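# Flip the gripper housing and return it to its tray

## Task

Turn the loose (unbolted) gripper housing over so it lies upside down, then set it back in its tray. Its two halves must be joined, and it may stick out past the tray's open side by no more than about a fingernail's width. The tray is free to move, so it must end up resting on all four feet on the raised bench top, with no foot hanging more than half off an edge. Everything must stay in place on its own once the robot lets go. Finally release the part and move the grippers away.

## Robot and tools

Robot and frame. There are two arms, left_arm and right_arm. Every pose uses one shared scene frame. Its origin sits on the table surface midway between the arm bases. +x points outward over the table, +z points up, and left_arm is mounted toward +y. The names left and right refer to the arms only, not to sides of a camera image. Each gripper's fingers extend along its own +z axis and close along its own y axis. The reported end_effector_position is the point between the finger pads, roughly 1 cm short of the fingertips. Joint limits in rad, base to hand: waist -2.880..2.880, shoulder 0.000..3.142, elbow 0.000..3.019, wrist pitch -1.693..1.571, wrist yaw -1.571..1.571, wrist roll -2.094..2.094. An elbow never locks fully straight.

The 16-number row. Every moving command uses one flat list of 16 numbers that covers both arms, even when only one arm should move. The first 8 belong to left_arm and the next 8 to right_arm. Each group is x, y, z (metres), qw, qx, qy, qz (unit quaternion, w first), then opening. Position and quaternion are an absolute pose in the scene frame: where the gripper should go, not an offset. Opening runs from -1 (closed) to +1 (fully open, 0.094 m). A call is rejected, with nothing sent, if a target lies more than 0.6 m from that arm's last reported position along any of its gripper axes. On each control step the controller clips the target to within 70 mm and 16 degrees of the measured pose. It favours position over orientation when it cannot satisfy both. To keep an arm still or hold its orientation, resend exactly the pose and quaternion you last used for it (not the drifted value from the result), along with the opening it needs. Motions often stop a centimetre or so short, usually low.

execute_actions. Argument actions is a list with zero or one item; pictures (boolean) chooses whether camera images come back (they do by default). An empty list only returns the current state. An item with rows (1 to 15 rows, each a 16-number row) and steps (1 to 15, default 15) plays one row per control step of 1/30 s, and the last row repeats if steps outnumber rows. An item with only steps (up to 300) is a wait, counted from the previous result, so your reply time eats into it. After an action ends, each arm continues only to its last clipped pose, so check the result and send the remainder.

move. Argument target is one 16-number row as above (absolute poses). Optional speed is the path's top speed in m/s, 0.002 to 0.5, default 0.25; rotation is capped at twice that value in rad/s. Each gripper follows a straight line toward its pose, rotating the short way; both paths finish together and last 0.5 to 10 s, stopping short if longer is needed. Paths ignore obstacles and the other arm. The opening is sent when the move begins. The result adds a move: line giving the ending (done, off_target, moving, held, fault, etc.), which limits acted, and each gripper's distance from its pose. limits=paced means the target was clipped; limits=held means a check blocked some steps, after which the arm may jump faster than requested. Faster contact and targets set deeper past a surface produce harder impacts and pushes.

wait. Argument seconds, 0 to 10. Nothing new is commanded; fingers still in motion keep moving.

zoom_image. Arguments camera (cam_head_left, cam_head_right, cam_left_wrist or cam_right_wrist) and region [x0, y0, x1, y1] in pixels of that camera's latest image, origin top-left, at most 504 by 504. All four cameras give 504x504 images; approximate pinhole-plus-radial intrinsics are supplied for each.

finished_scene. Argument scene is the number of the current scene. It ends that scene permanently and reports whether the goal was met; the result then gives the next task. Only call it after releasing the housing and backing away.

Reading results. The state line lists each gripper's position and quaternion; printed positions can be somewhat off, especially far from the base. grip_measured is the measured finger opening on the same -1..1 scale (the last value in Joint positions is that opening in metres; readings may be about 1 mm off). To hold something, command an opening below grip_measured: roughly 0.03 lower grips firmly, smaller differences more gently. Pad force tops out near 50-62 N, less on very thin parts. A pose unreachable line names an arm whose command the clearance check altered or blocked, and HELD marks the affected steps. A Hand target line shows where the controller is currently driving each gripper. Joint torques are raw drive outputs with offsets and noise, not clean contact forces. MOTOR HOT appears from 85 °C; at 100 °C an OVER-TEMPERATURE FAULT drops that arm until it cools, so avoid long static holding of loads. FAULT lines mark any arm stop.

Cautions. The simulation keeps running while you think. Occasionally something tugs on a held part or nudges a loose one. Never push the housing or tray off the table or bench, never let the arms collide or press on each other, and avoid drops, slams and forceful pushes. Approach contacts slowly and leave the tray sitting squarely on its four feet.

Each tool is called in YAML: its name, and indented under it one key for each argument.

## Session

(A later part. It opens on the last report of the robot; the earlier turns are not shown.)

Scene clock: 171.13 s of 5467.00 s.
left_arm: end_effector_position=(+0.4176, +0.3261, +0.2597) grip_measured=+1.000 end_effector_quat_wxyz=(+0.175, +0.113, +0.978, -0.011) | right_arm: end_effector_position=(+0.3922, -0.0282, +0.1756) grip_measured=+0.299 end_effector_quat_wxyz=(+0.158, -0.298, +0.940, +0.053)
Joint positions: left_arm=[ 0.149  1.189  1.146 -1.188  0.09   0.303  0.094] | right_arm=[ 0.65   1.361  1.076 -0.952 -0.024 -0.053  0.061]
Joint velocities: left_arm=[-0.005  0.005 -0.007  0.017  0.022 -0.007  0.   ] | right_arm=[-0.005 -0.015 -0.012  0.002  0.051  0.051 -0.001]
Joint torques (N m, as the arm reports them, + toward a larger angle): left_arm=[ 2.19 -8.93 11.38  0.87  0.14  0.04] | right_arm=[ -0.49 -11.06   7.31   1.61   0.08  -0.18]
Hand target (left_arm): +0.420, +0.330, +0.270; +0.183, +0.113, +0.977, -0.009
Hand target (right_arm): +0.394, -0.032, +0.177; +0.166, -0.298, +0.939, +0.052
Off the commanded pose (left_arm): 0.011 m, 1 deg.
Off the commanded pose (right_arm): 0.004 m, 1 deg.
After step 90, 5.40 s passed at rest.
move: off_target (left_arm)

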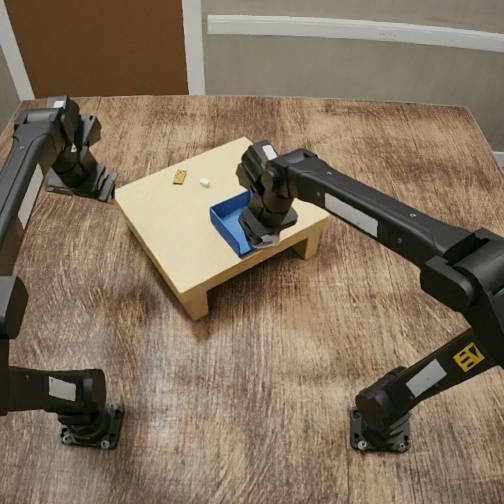

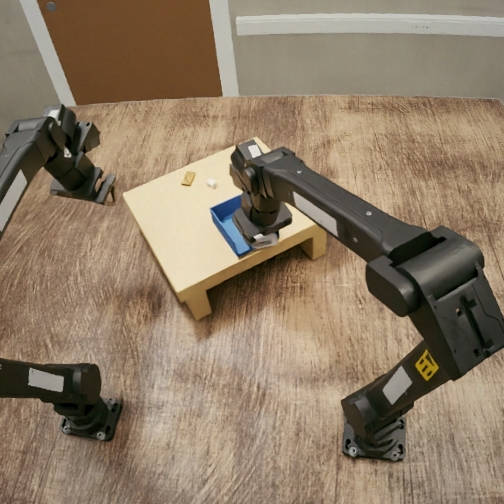

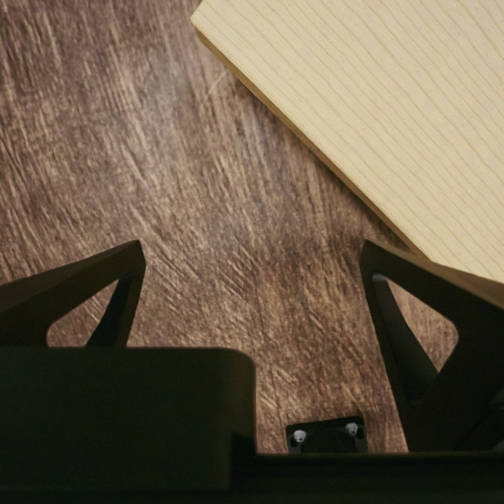

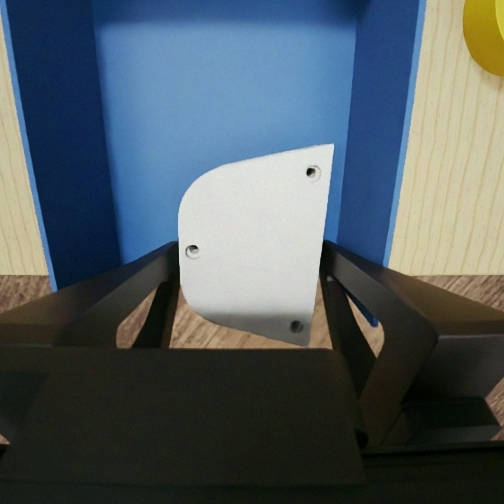

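move:
  target: [0.42,0.33,0.27,0.183,0.113,0.977,-0.009,1, 0.394,-0.032,0.175,0.1655,-0.298,0.9387,0.0525,0.07]
  speed: 0.015

move:
  target: [0.42,0.33,0.27,0.183,0.113,0.977,-0.009,1, 0.378,-0.024,0.175,0.1655,-0.298,0.9387,0.0525,0.07]
  speed: 0.015

move:
  target: [0.42,0.33,0.27,0.183,0.113,0.977,-0.009,1, 0.378,-0.024,0.175,0.1655,-0.298,0.9387,0.0525,0.35]
  speed: 0.015

move:
  target: [0.42,0.33,0.27,0.183,0.113,0.977,-0.009,1, 0.378,-0.024,0.25,0.1655,-0.298,0.9387,0.0525,0.35]
  speed: 0.1

Scene clock: 175.63 s of 5467.00 s.
left_arm: end_effector_position=(+0.4176, +0.3261, +0.2597) grip_measured=+1.000 end_effector_quat_wxyz=(+0.175, +0.113, +0.978, -0.011) | right_arm: end_effector_position=(+0.3924, -0.0281, +0.1756) grip_measured=+0.089 end_effector_quat_wxyz=(+0.160, -0.298, +0.939, +0.053)
Joint positions: left_arm=[ 0.149  1.189  1.146 -1.188  0.09   0.303  0.094] | right_arm=[ 0.65   1.359  1.073 -0.946 -0.024 -0.053  0.051]
Joint velocities: left_arm=[-0.005  0.005 -0.007 -0.002  0.007 -0.081  0.   ] | right_arm=[-0.005 -0.005  0.012 -0.007  0.037  0.037  0.001]
Joint torques (N m, as the arm reports them, + toward a larger angle): left_arm=[ 2.15 -9.06 11.35  0.92  0.14  0.03] | right_arm=[ -0.45 -10.85   7.2    1.58   0.06  -0.16]
Hand target (left_arm): +0.420, +0.330, +0.270; +0.183, +0.113, +0.977, -0.009
Hand target (right_arm): +0.394, -0.032, +0.175; +0.165, -0.298, +0.939, +0.052
Off the commanded pose (left_arm): 0.011 m, 1 deg.
Off the commanded pose (right_arm): 0.004 m, 1 deg.
After step 90, 0.53 s passed at rest.
move: off_target (left_arm)

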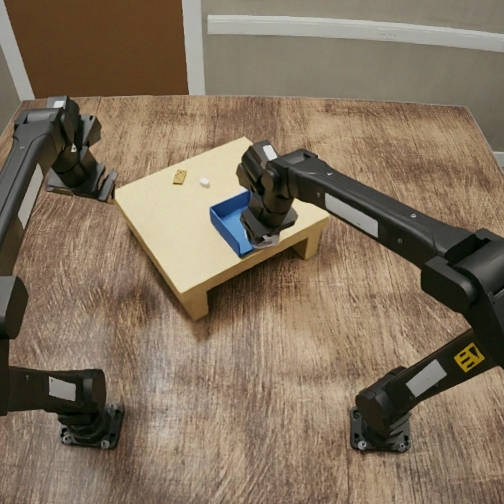

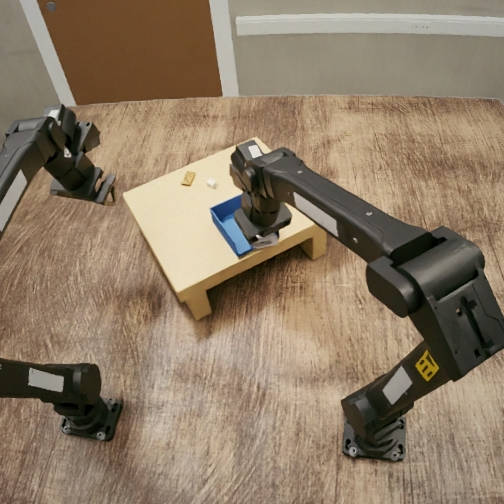

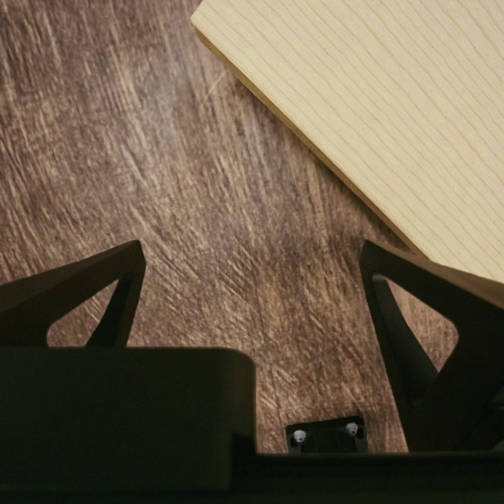

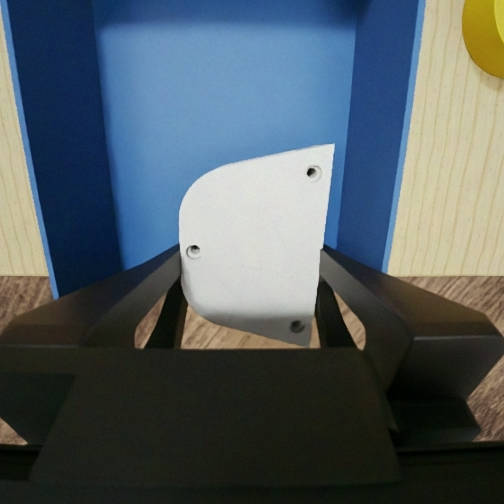

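Scene clock: 176.87 s of 5467.00 s.
left_arm: end_effector_position=(+0.4176, +0.3261, +0.2597) grip_measured=+1.000 end_effector_quat_wxyz=(+0.175, +0.113, +0.978, -0.011) | right_arm: end_effector_position=(+0.3801, -0.0256, +0.1755) grip_measured=+0.089 end_effector_quat_wxyz=(+0.161, -0.299, +0.939, +0.052)
Joint positions: left_arm=[ 0.149  1.189  1.146 -1.188  0.09   0.303  0.094] | right_arm=[ 0.673  1.335  1.05  -0.946 -0.015 -0.035  0.051]
Joint velocities: left_arm=[-0.005 -0.015  0.002 -0.012 -0.037  0.037  0.   ] | right_arm=[-0.005 -0.005  0.012 -0.002 -0.022 -0.007  0.001]
Joint torques (N m, as the arm reports them, + toward a larger angle): left_arm=[ 2.17 -9.07 11.38  0.89  0.14  0.05] | right_arm=[  1.06 -10.53   7.26   1.54   0.16   0.  ]
Hand target (left_arm): +0.420, +0.330, +0.270; +0.183, +0.113, +0.977, -0.009
Hand target (right_arm): +0.378, -0.024, +0.175; +0.165, -0.298, +0.939, +0.053
Off the commanded pose (left_arm): 0.011 m, 1 deg.
Off the commanded pose (right_arm): 0.003 m, 1 deg.
move: off_target (left_arm)

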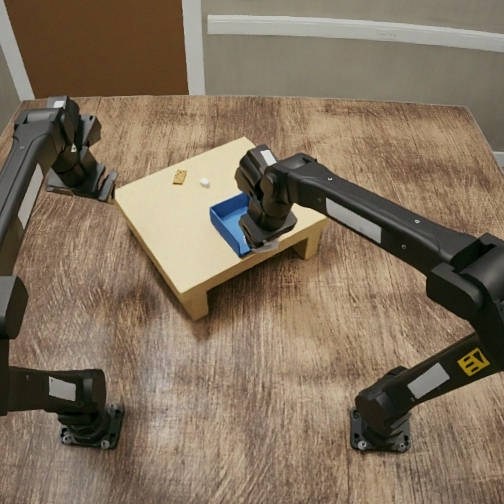

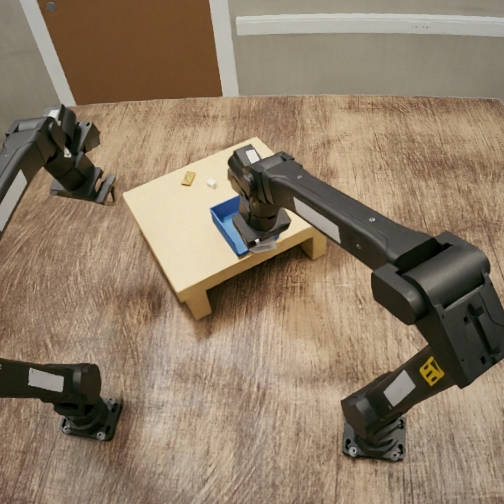

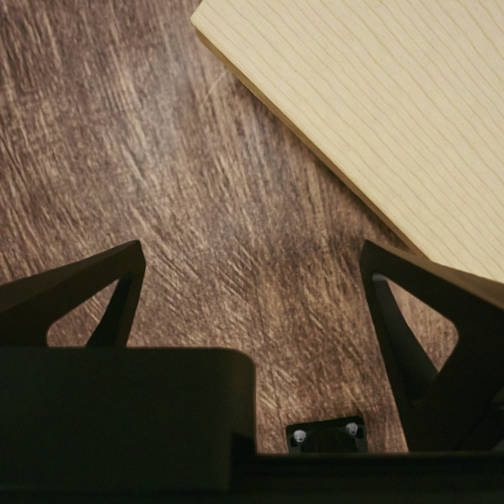

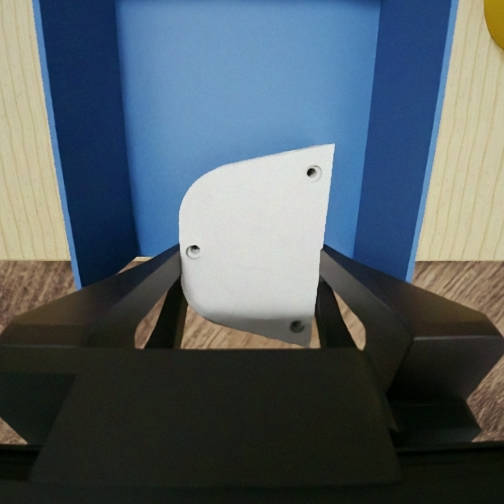

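Scene clock: 177.83 s of 5467.00 s.
left_arm: end_effector_position=(+0.4176, +0.3261, +0.2597) grip_measured=+1.000 end_effector_quat_wxyz=(+0.175, +0.113, +0.978, -0.011) | right_arm: end_effector_position=(+0.3802, -0.0257, +0.1755) grip_measured=+0.349 end_effector_quat_wxyz=(+0.161, -0.299, +0.939, +0.052)
Joint positions: left_arm=[ 0.149  1.189  1.146 -1.188  0.09   0.303  0.094] | right_arm=[ 0.673  1.335  1.05  -0.946 -0.014 -0.035  0.063]
Joint velocities: left_arm=[-0.005 -0.005  0.007  0.002  0.007  0.007  0.   ] | right_arm=[ 0.005  0.005 -0.012 -0.007 -0.022 -0.022 -0.   ]
Joint torques (N m, as the arm reports them, + toward a larger angle): left_arm=[ 2.19 -9.   11.36  0.92  0.14  0.05] | right_arm=[  1.03 -10.36   7.23   1.56   0.17   0.04]
Hand target (left_arm): +0.420, +0.330, +0.270; +0.183, +0.113, +0.977, -0.009
Hand target (right_arm): +0.378, -0.024, +0.175; +0.165, -0.298, +0.939, +0.053
Off the commanded pose (left_arm): 0.011 m, 1 deg.
Off the commanded pose (right_arm): 0.003 m, 1 deg.
move: off_target (left_arm)

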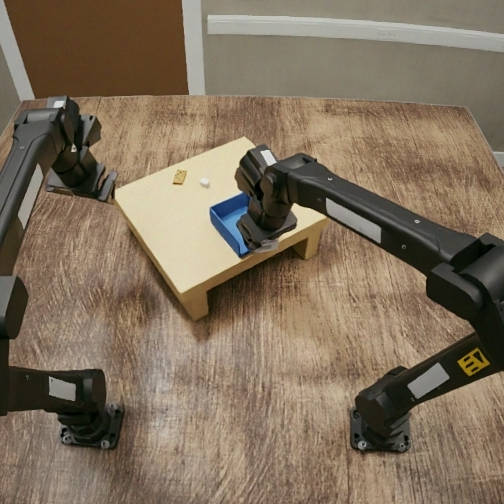

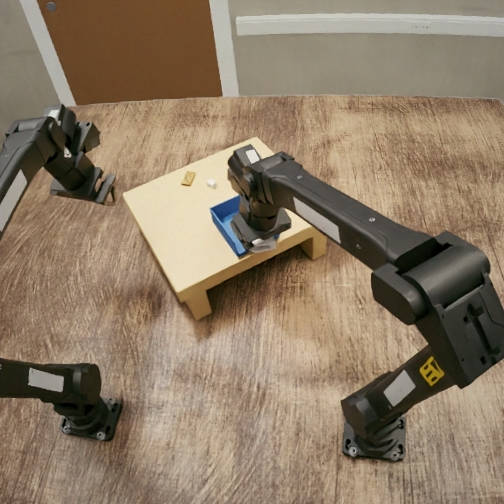

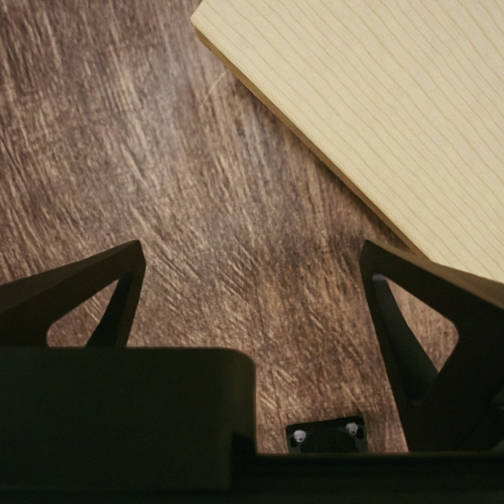

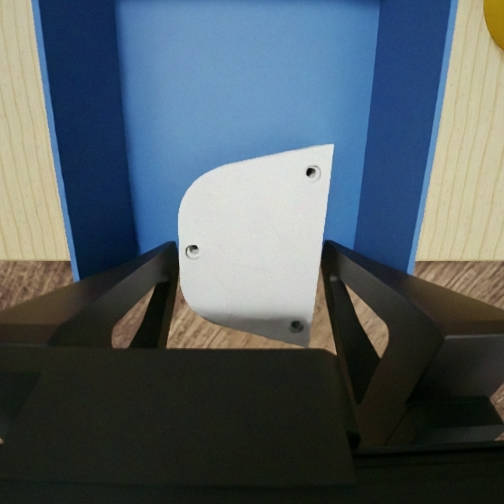

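Scene clock: 178.93 s of 5467.00 s.
left_arm: end_effector_position=(+0.4176, +0.3261, +0.2597) grip_measured=+1.000 end_effector_quat_wxyz=(+0.175, +0.113, +0.978, -0.011) | right_arm: end_effector_position=(+0.3688, -0.0332, +0.2288) grip_measured=+0.349 end_effector_quat_wxyz=(+0.147, -0.300, +0.941, +0.048)
Joint positions: left_arm=[ 0.149  1.189  1.146 -1.188  0.09   0.303  0.094] | right_arm=[ 0.673  1.286  1.154 -1.129 -0.014 -0.035  0.063]
Joint velocities: left_arm=[-0.005 -0.015 -0.002 -0.017 -0.081  0.022  0.   ] | right_arm=[-0.005 -0.015 -0.002 -0.027 -0.066 -0.007 -0.   ]
Joint torques (N m, as the arm reports them, + toward a larger angle): left_arm=[ 2.14 -9.01 11.35  0.94  0.13  0.05] | right_arm=[ 1.03 -9.5  11.71  0.71  0.15  0.04]
Hand target (left_arm): +0.420, +0.330, +0.270; +0.183, +0.113, +0.977, -0.009
Hand target (right_arm): +0.376, -0.025, +0.250; +0.166, -0.298, +0.939, +0.053
Off the commanded pose (left_arm): 0.011 m, 1 deg.
Off the commanded pose (right_arm): 0.025 m, 2 deg.
move: off_target (left_arm, right_arm)

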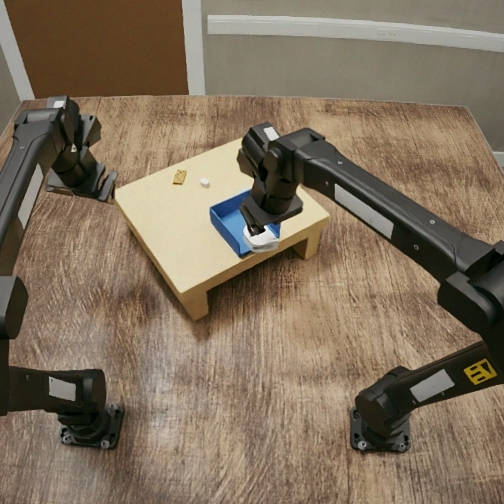

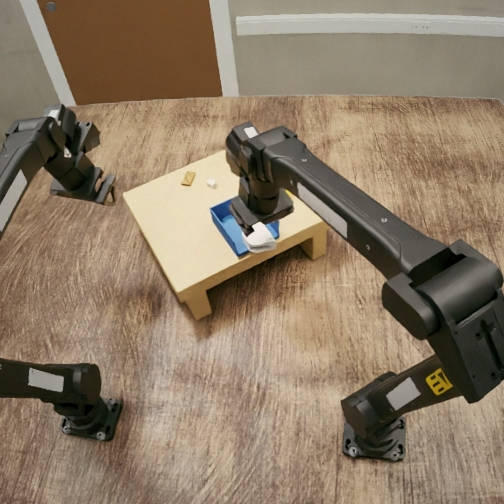

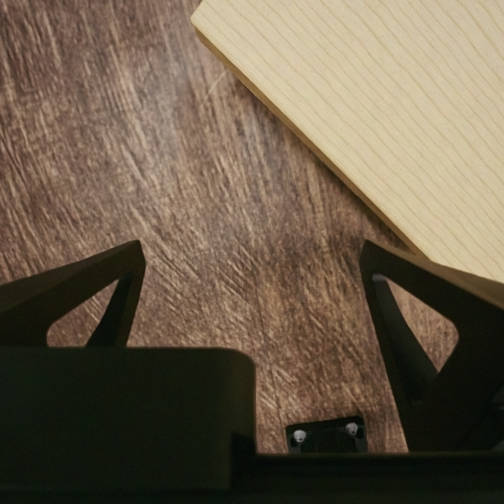

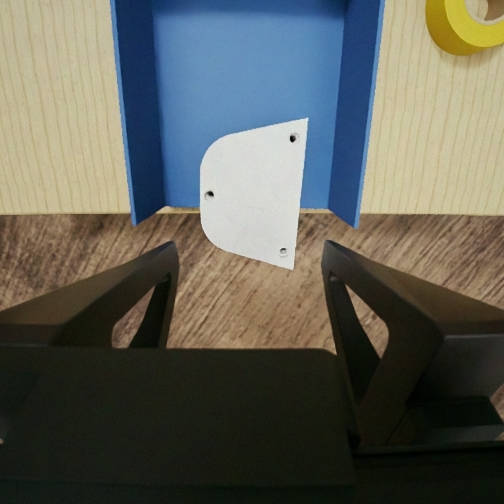

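move:
  target: [0.42,0.33,0.27,0.183,0.113,0.977,-0.009,1,0.312,-0.076,0.19,0.329,0.3125,0.613,0.646,-0.2]
  speed: 0.3

Scene clock: 190.13 s of 5467.00 s.
left_arm: end_effector_position=(+0.4176, +0.3261, +0.2597) grip_measured=+1.000 end_effector_quat_wxyz=(+0.175, +0.113, +0.978, -0.011) | right_arm: end_effector_position=(+0.3131, -0.0777, +0.1937) grip_measured=-0.199 end_effector_quat_wxyz=(+0.342, +0.306, +0.617, +0.639)
Joint positions: left_arm=[ 0.149  1.189  1.146 -1.188  0.09   0.303  0.094] | right_arm=[ 0.615  1.075  0.107  1.019 -0.097  1.544  0.038]
Joint velocities: left_arm=[-0.005 -0.005  0.012  0.002 -0.007 -0.007  0.   ] | right_arm=[ 0.005  0.005 -0.032  0.012 -0.051  0.007 -0.001]
Joint torques (N m, as the arm reports them, + toward a larger angle): left_arm=[ 2.09 -9.09 11.35  0.92  0.14  0.05] | right_arm=[ 1.01 -1.45  5.    2.52  0.17 -0.06]
Hand target (left_arm): +0.420, +0.330, +0.270; +0.183, +0.113, +0.977, -0.009
Hand target (right_arm): +0.311, -0.077, +0.191; +0.338, +0.309, +0.616, +0.642
Off the commanded pose (left_arm): 0.011 m, 1 deg.
Off the commanded pose (right_arm): 0.004 m, 2 deg.
After step 90, 4.37 s passed at rest.
move: off_target (left_arm)

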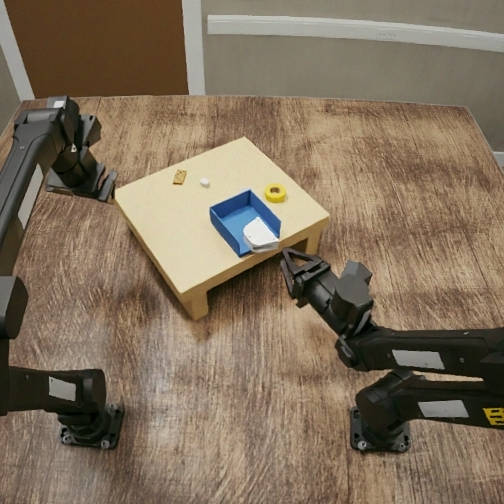

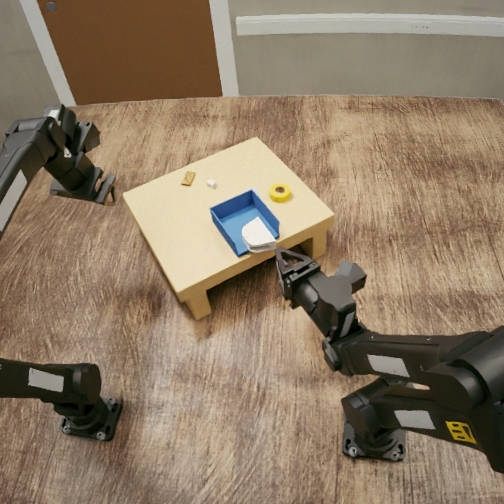

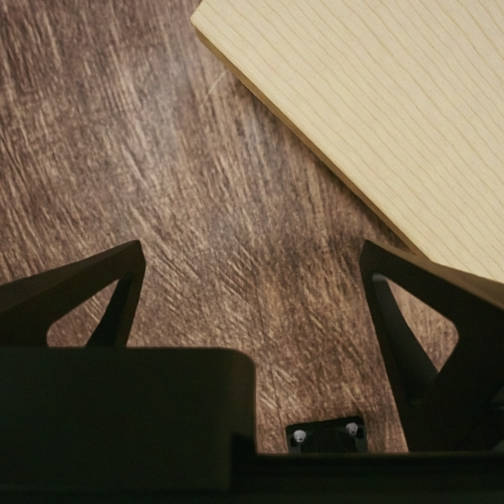

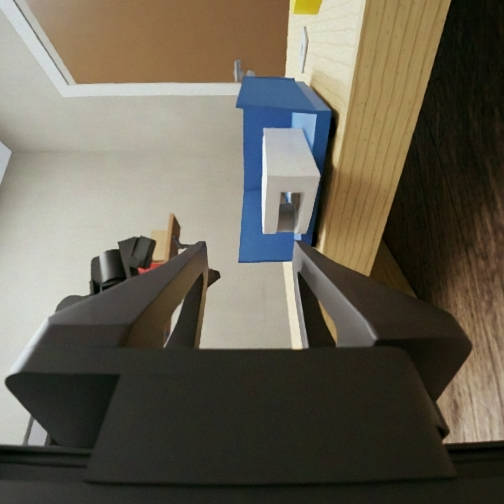

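move:
  target: [0.42,0.33,0.27,0.183,0.113,0.977,-0.009,1,0.318,-0.07,0.17,0.329,0.3125,0.613,0.646,-0.2]
  speed: 0.1

zoom_image:
  camera: "cam_head_left"
  region: [190,170,330,310]

Scene clock: 193.07 s of 5467.00 s.
left_arm: end_effector_position=(+0.4176, +0.3261, +0.2597) grip_measured=+1.000 end_effector_quat_wxyz=(+0.175, +0.113, +0.978, -0.011) | right_arm: end_effector_position=(+0.3204, -0.0714, +0.1669) grip_measured=-0.199 end_effector_quat_wxyz=(+0.332, +0.313, +0.617, +0.641)
Joint positions: left_arm=[ 0.149  1.189  1.146 -1.188  0.09   0.303  0.094] | right_arm=[ 0.62   1.318  0.107  1.253 -0.097  1.566  0.038]
Joint velocities: left_arm=[-0.015 -0.005 -0.022  0.022 -0.022 -0.022  0.   ] | right_arm=[-0.005 -0.005  0.017 -0.022 -0.022  0.037  0.001]
Joint torques (N m, as the arm reports them, + toward a larger angle): left_arm=[ 2.09 -8.99 11.4   0.89  0.13  0.06] | right_arm=[ 1.13 -3.28  3.69  2.46  0.15 -0.05]
Hand target (left_arm): +0.420, +0.330, +0.270; +0.183, +0.113, +0.977, -0.009
Hand target (right_arm): +0.319, -0.070, +0.169; +0.329, +0.313, +0.613, +0.646
Off the commanded pose (left_arm): 0.011 m, 1 deg.
Off the commanded pose (right_arm): 0.004 m, 1 deg.
move: off_target (left_arm)

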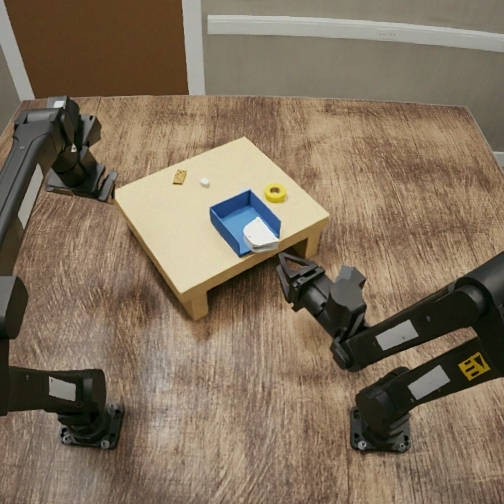

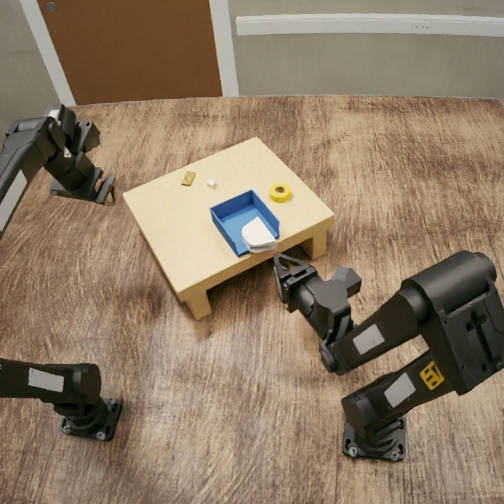

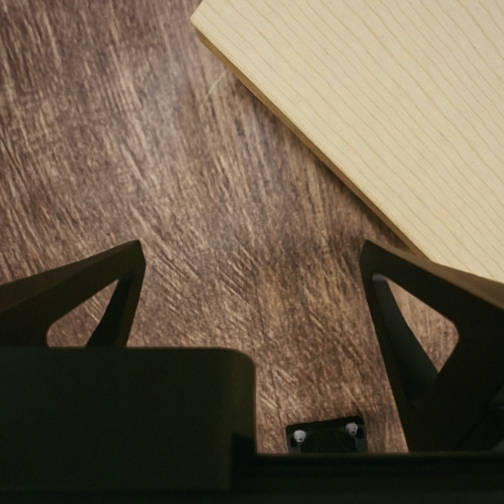

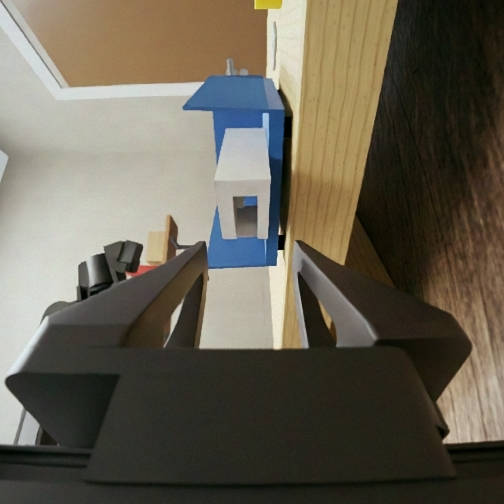

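Region (190, 170, 330, 310) of cam_head_left's 504x504 image, scaled by 3.600, with more detail than that image has.

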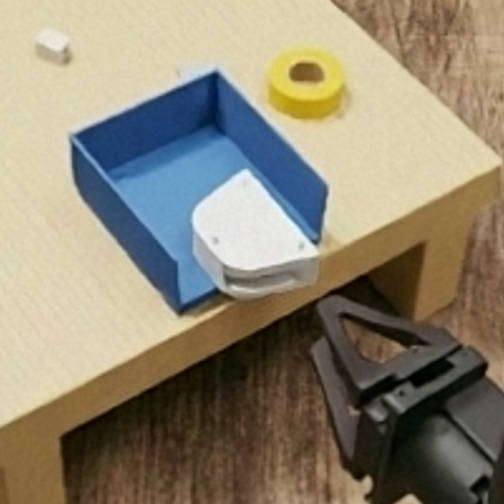

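move:
  target: [0.42,0.33,0.27,0.183,0.113,0.977,-0.009,1,0.345,-0.05,0.179,0.329,0.3125,0.613,0.646,-0.2]
  speed: 0.06

Scene clock: 195.17 s of 5467.00 s.
left_arm: end_effector_position=(+0.4176, +0.3261, +0.2597) grip_measured=+1.000 end_effector_quat_wxyz=(+0.175, +0.113, +0.978, -0.011) | right_arm: end_effector_position=(+0.3373, -0.0575, +0.1751) grip_measured=-0.199 end_effector_quat_wxyz=(+0.332, +0.313, +0.616, +0.642)
Joint positions: left_arm=[ 0.149  1.189  1.146 -1.188  0.09   0.303  0.094] | right_arm=[ 0.635  1.329  0.167  1.207 -0.082  1.567  0.038]
Joint velocities: left_arm=[ 0.005 -0.005 -0.012 -0.002 -0.022 -0.037  0.   ] | right_arm=[-0.005 -0.015  0.012 -0.012 -0.007  0.022  0.   ]
Joint torques (N m, as the arm reports them, + toward a larger angle): left_arm=[ 2.2  -9.02 11.38  0.91  0.14  0.05] | right_arm=[ 1.12 -3.56  6.13  1.6   0.17 -0.07]
Hand target (left_arm): +0.420, +0.330, +0.270; +0.183, +0.113, +0.977, -0.009
Hand target (right_arm): +0.344, -0.050, +0.180; +0.329, +0.313, +0.613, +0.647
Off the commanded pose (left_arm): 0.011 m, 1 deg.
Off the commanded pose (right_arm): 0.011 m, 1 deg.
move: off_target (left_arm, right_arm)

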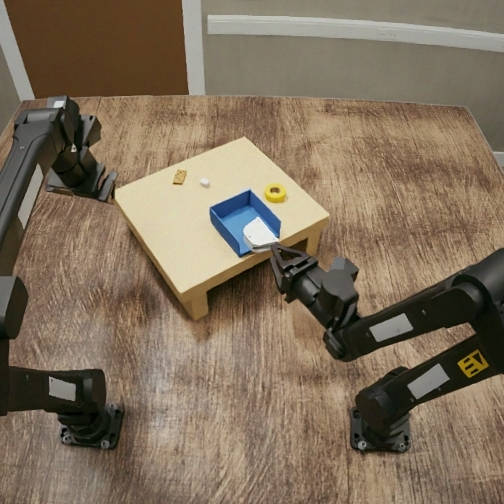

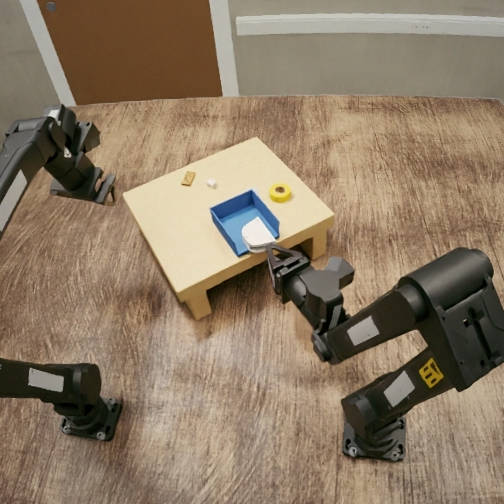

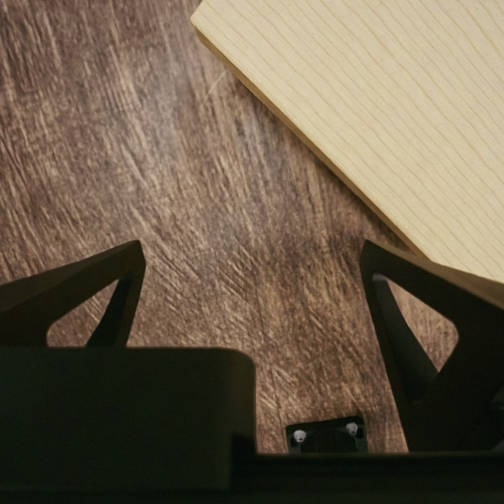

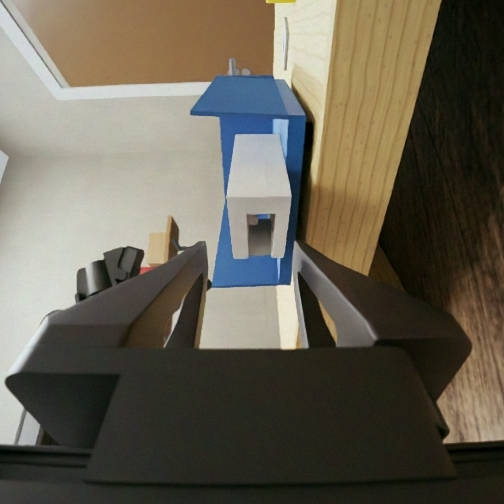

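move:
  target: [0.42,0.33,0.27,0.183,0.113,0.977,-0.009,1,0.369,-0.030,0.177,0.329,0.3125,0.613,0.646,-0.2]
  speed: 0.04

zoom_image:
  camera: "cam_head_left"
  region: [190,170,330,310]

Scene clock: 198.40 s of 5467.00 s.
left_arm: end_effector_position=(+0.4176, +0.3261, +0.2597) grip_measured=+1.000 end_effector_quat_wxyz=(+0.175, +0.113, +0.978, -0.011) | right_arm: end_effector_position=(+0.3616, -0.0380, +0.1692) grip_measured=-0.199 end_effector_quat_wxyz=(+0.329, +0.316, +0.621, +0.638)
Joint positions: left_arm=[ 0.149  1.189  1.146 -1.188  0.09   0.303  0.094] | right_arm=[ 0.652  1.424  0.246  1.207 -0.066  1.567  0.038]
Joint velocities: left_arm=[-0.015 -0.015 -0.007 -0.007  0.022  0.007  0.   ] | right_arm=[-0.005  0.005 -0.007  0.002  0.007 -0.022 -0.001]
Joint torques (N m, as the arm reports them, + toward a larger angle): left_arm=[ 2.27 -9.23 11.34  0.89  0.13  0.04] | right_arm=[ 1.1  -5.16  6.08  2.25  0.17 -0.08]
Hand target (left_arm): +0.420, +0.330, +0.270; +0.183, +0.113, +0.977, -0.009
Hand target (right_arm): +0.369, -0.030, +0.177; +0.329, +0.313, +0.613, +0.646
Off the commanded pose (left_arm): 0.011 m, 1 deg.
Off the commanded pose (right_arm): 0.013 m, 1 deg.
move: off_target (left_arm, right_arm)

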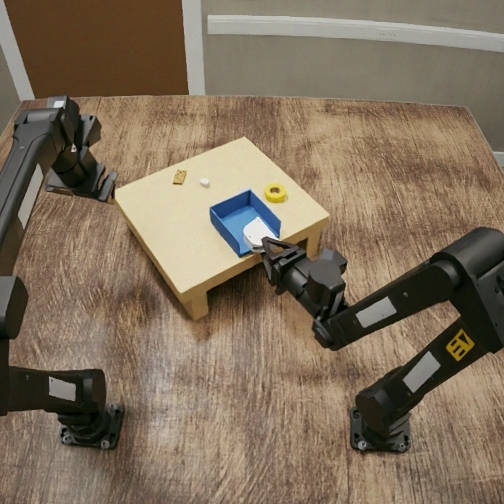

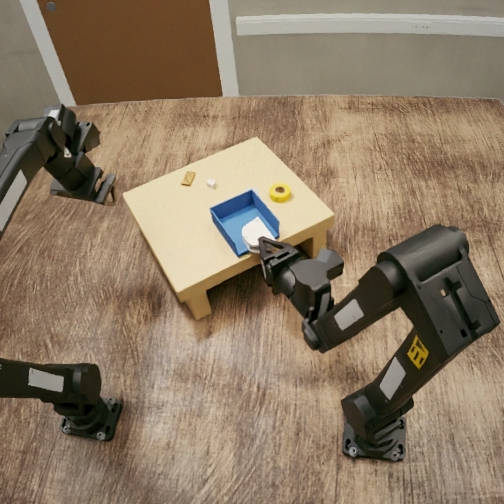

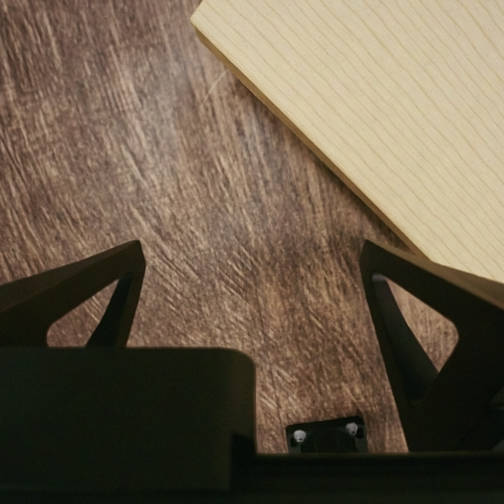

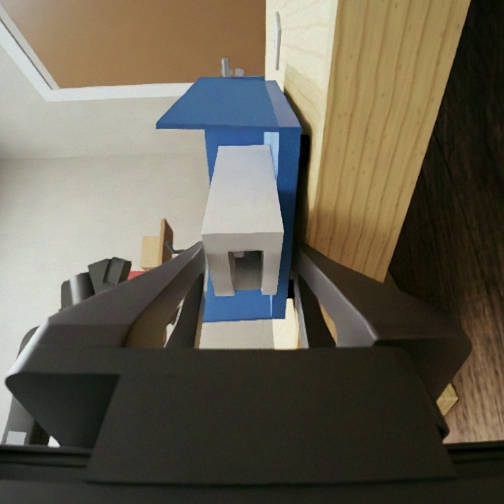

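Region (190, 170, 330, 310) of cam_head_left's 504x504 image, scaled by 3.600, with more detail than that image has.

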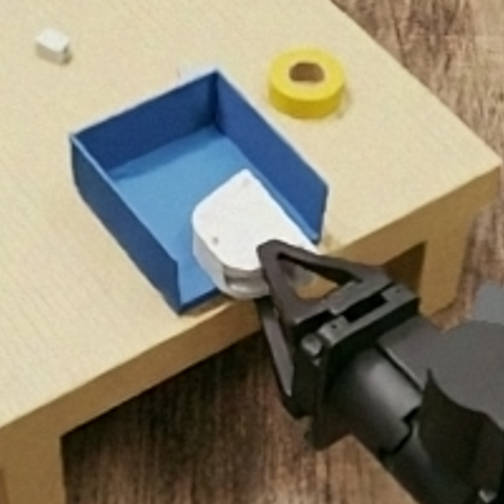

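move:
  target: [0.42,0.33,0.27,0.183,0.113,0.977,-0.009,1,0.373,-0.028,0.183,0.329,0.3125,0.613,0.646,-0.27]
  speed: 0.02

Scene clock: 201.27 s of 5467.00 s.
left_arm: end_effector_position=(+0.4176, +0.3261, +0.2597) grip_measured=+1.000 end_effector_quat_wxyz=(+0.175, +0.113, +0.978, -0.011) | right_arm: end_effector_position=(+0.3652, -0.0358, +0.1704) grip_measured=-0.269 end_effector_quat_wxyz=(+0.328, +0.317, +0.623, +0.636)
Joint positions: left_arm=[ 0.149  1.189  1.146 -1.188  0.09   0.303  0.094] | right_arm=[ 0.652  1.42   0.258  1.185 -0.066  1.567  0.034]
Joint velocities: left_arm=[-0.005 -0.005  0.002  0.012  0.007 -0.066  0.   ] | right_arm=[ 0.005 -0.005  0.007 -0.017 -0.007 -0.007  0.   ]
Joint torques (N m, as the arm reports them, + toward a larger angle): left_arm=[ 1.97 -9.15 11.36  0.88  0.13  0.05] | right_arm=[ 0.97 -6.71  6.34  1.59  0.13 -0.08]
Hand target (left_arm): +0.420, +0.330, +0.270; +0.183, +0.113, +0.977, -0.009
Hand target (right_arm): +0.372, -0.029, +0.183; +0.329, +0.313, +0.613, +0.646
Off the commanded pose (left_arm): 0.011 m, 1 deg.
Off the commanded pose (right_arm): 0.017 m, 2 deg.
move: off_target (left_arm, right_arm)

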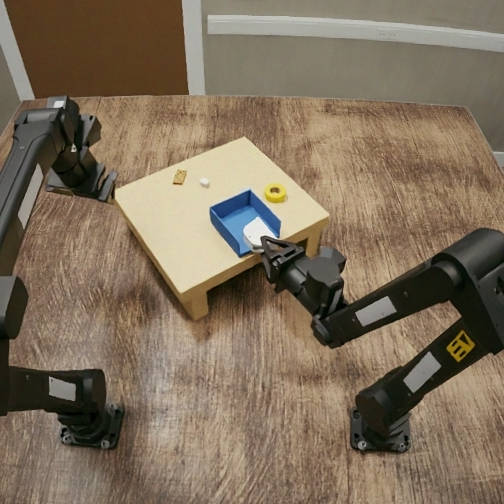

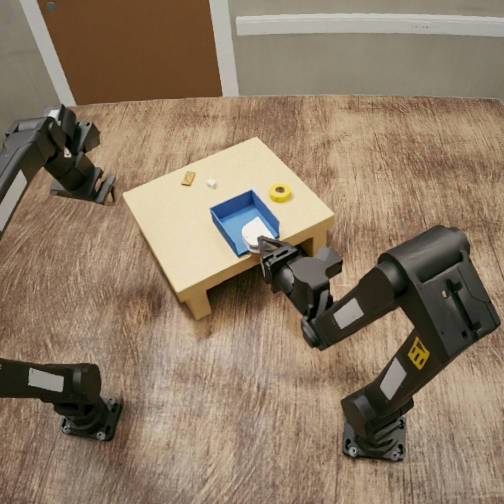

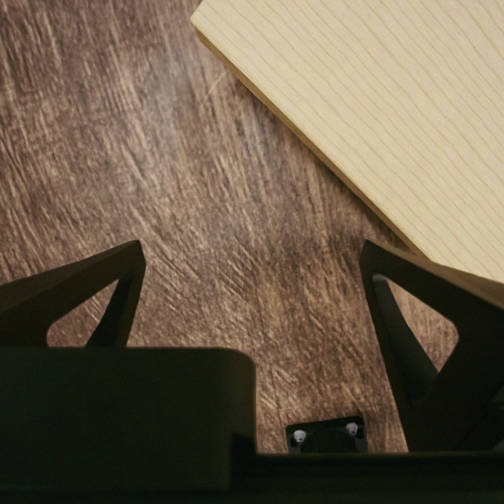

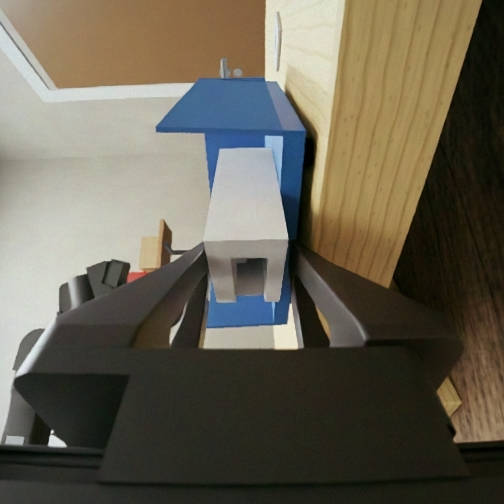

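Raise 2 mm more, then close.

move:
  target: [0.42,0.33,0.27,0.183,0.113,0.977,-0.009,1,0.373,-0.028,0.1855,0.329,0.3125,0.613,0.646,-0.38]
  speed: 0.02

move:
  target: [0.42,0.33,0.27,0.183,0.113,0.977,-0.009,1,0.373,-0.028,0.1855,0.329,0.3125,0.613,0.646,-0.51]
  speed: 0.02

zoom_image:
  camera: "cam_head_left"
  region: [190,170,330,310]

Scene clock: 205.17 s of 5467.00 s.
left_arm: end_effector_position=(+0.4176, +0.3261, +0.2597) grip_measured=+1.000 end_effector_quat_wxyz=(+0.175, +0.113, +0.978, -0.011) | right_arm: end_effector_position=(+0.3648, -0.0360, +0.1721) grip_measured=-0.379 end_effector_quat_wxyz=(+0.327, +0.317, +0.623, +0.636)
Joint positions: left_arm=[ 0.149  1.189  1.146 -1.188  0.09   0.303  0.094] | right_arm=[ 0.652  1.407  0.258  1.171 -0.066  1.567  0.029]
Joint velocities: left_arm=[-0.005 -0.005 -0.007 -0.002 -0.022 -0.066  0.   ] | right_arm=[-0.005 -0.015 -0.012 -0.012  0.095 -0.066 -0.001]
Joint torques (N m, as the arm reports them, + toward a larger angle): left_arm=[ 2.11 -9.19 11.36  0.91  0.13  0.05] | right_arm=[ 1.04 -6.48  6.53  1.73  0.12 -0.08]
Hand target (left_arm): +0.420, +0.330, +0.270; +0.183, +0.113, +0.977, -0.009
Hand target (right_arm): +0.372, -0.029, +0.186; +0.329, +0.313, +0.613, +0.646
Off the commanded pose (left_arm): 0.011 m, 1 deg.
Off the commanded pose (right_arm): 0.018 m, 2 deg.
move: off_target (left_arm, right_arm)

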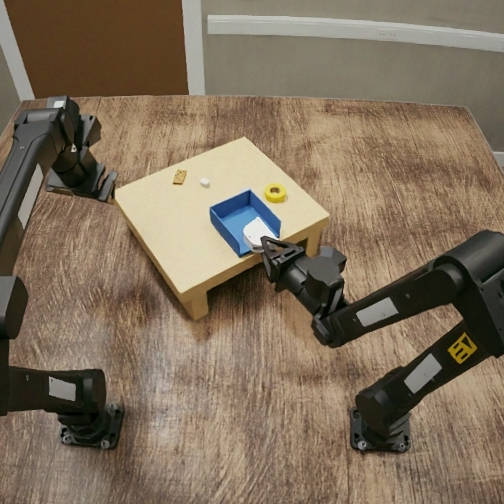

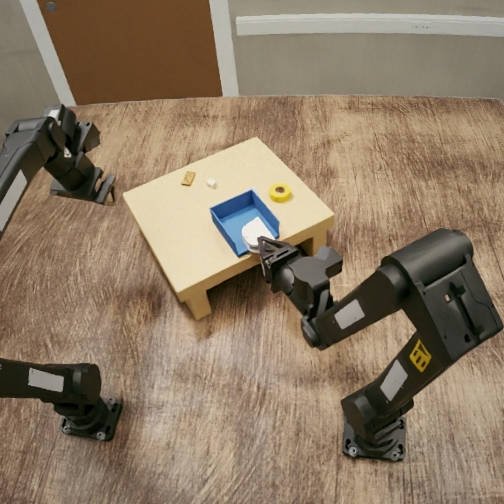

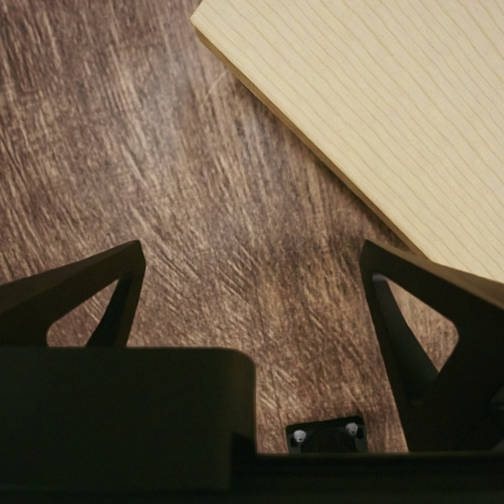

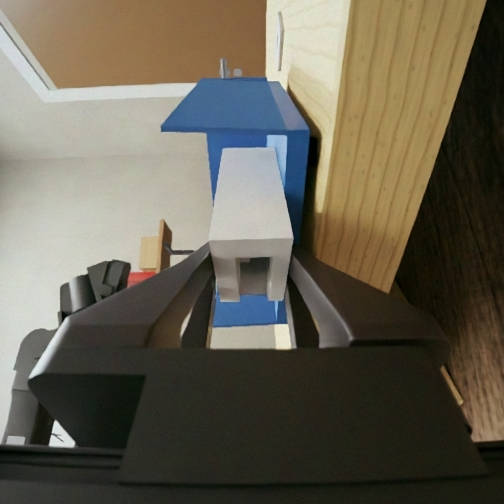

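Scene clock: 206.27 s of 5467.00 s.
left_arm: end_effector_position=(+0.4176, +0.3261, +0.2597) grip_measured=+1.000 end_effector_quat_wxyz=(+0.175, +0.113, +0.978, -0.011) | right_arm: end_effector_position=(+0.3652, -0.0357, +0.1760) grip_measured=-0.469 end_effector_quat_wxyz=(+0.330, +0.315, +0.620, +0.639)
Joint positions: left_arm=[ 0.149  1.189  1.146 -1.188  0.09   0.303  0.094] | right_arm=[ 0.652  1.402  0.26   1.175 -0.066  1.567  0.025]
Joint velocities: left_arm=[-0.005 -0.015 -0.012 -0.002 -0.081 -0.051  0.   ] | right_arm=[ 0.005  0.005 -0.002  0.002 -0.037  0.095  0.001]
Joint torques (N m, as the arm reports them, + toward a larger angle): left_arm=[ 2.11 -9.05 11.37  0.87  0.13  0.05] | right_arm=[ 0.97 -6.11  6.5   1.55  0.12 -0.08]
Hand target (left_arm): +0.420, +0.330, +0.270; +0.183, +0.113, +0.977, -0.009
Hand target (right_arm): +0.372, -0.028, +0.186; +0.330, +0.312, +0.613, +0.647
Off the commanded pose (left_arm): 0.011 m, 1 deg.
Off the commanded pose (right_arm): 0.014 m, 1 deg.
move: off_target (left_arm, right_arm)

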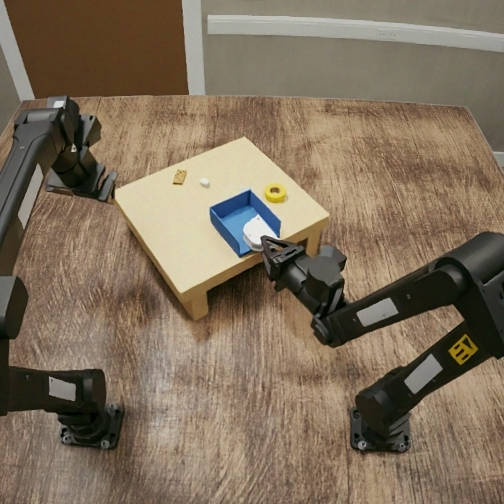

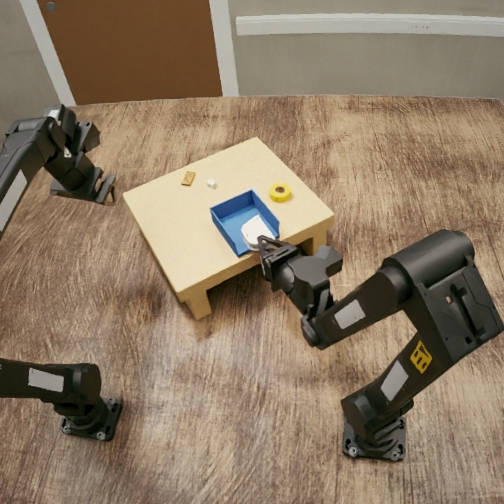

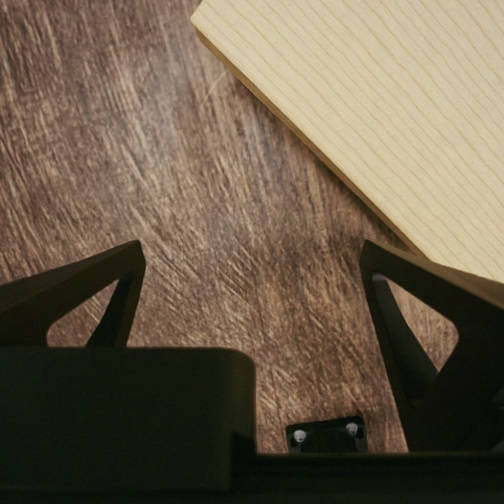

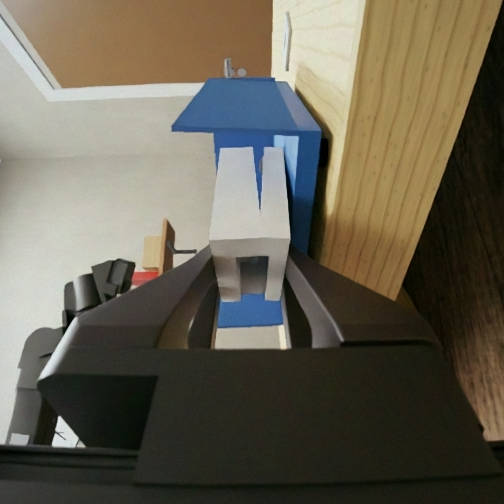

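Region (190, 170, 330, 310) of cam_head_left's 504x504 image, scaled by 3.600, with more detail than that image has.

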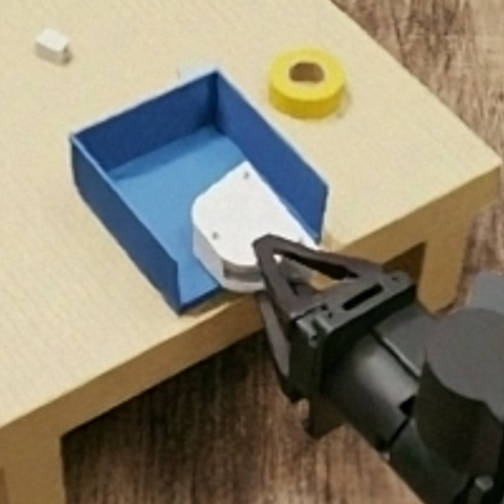

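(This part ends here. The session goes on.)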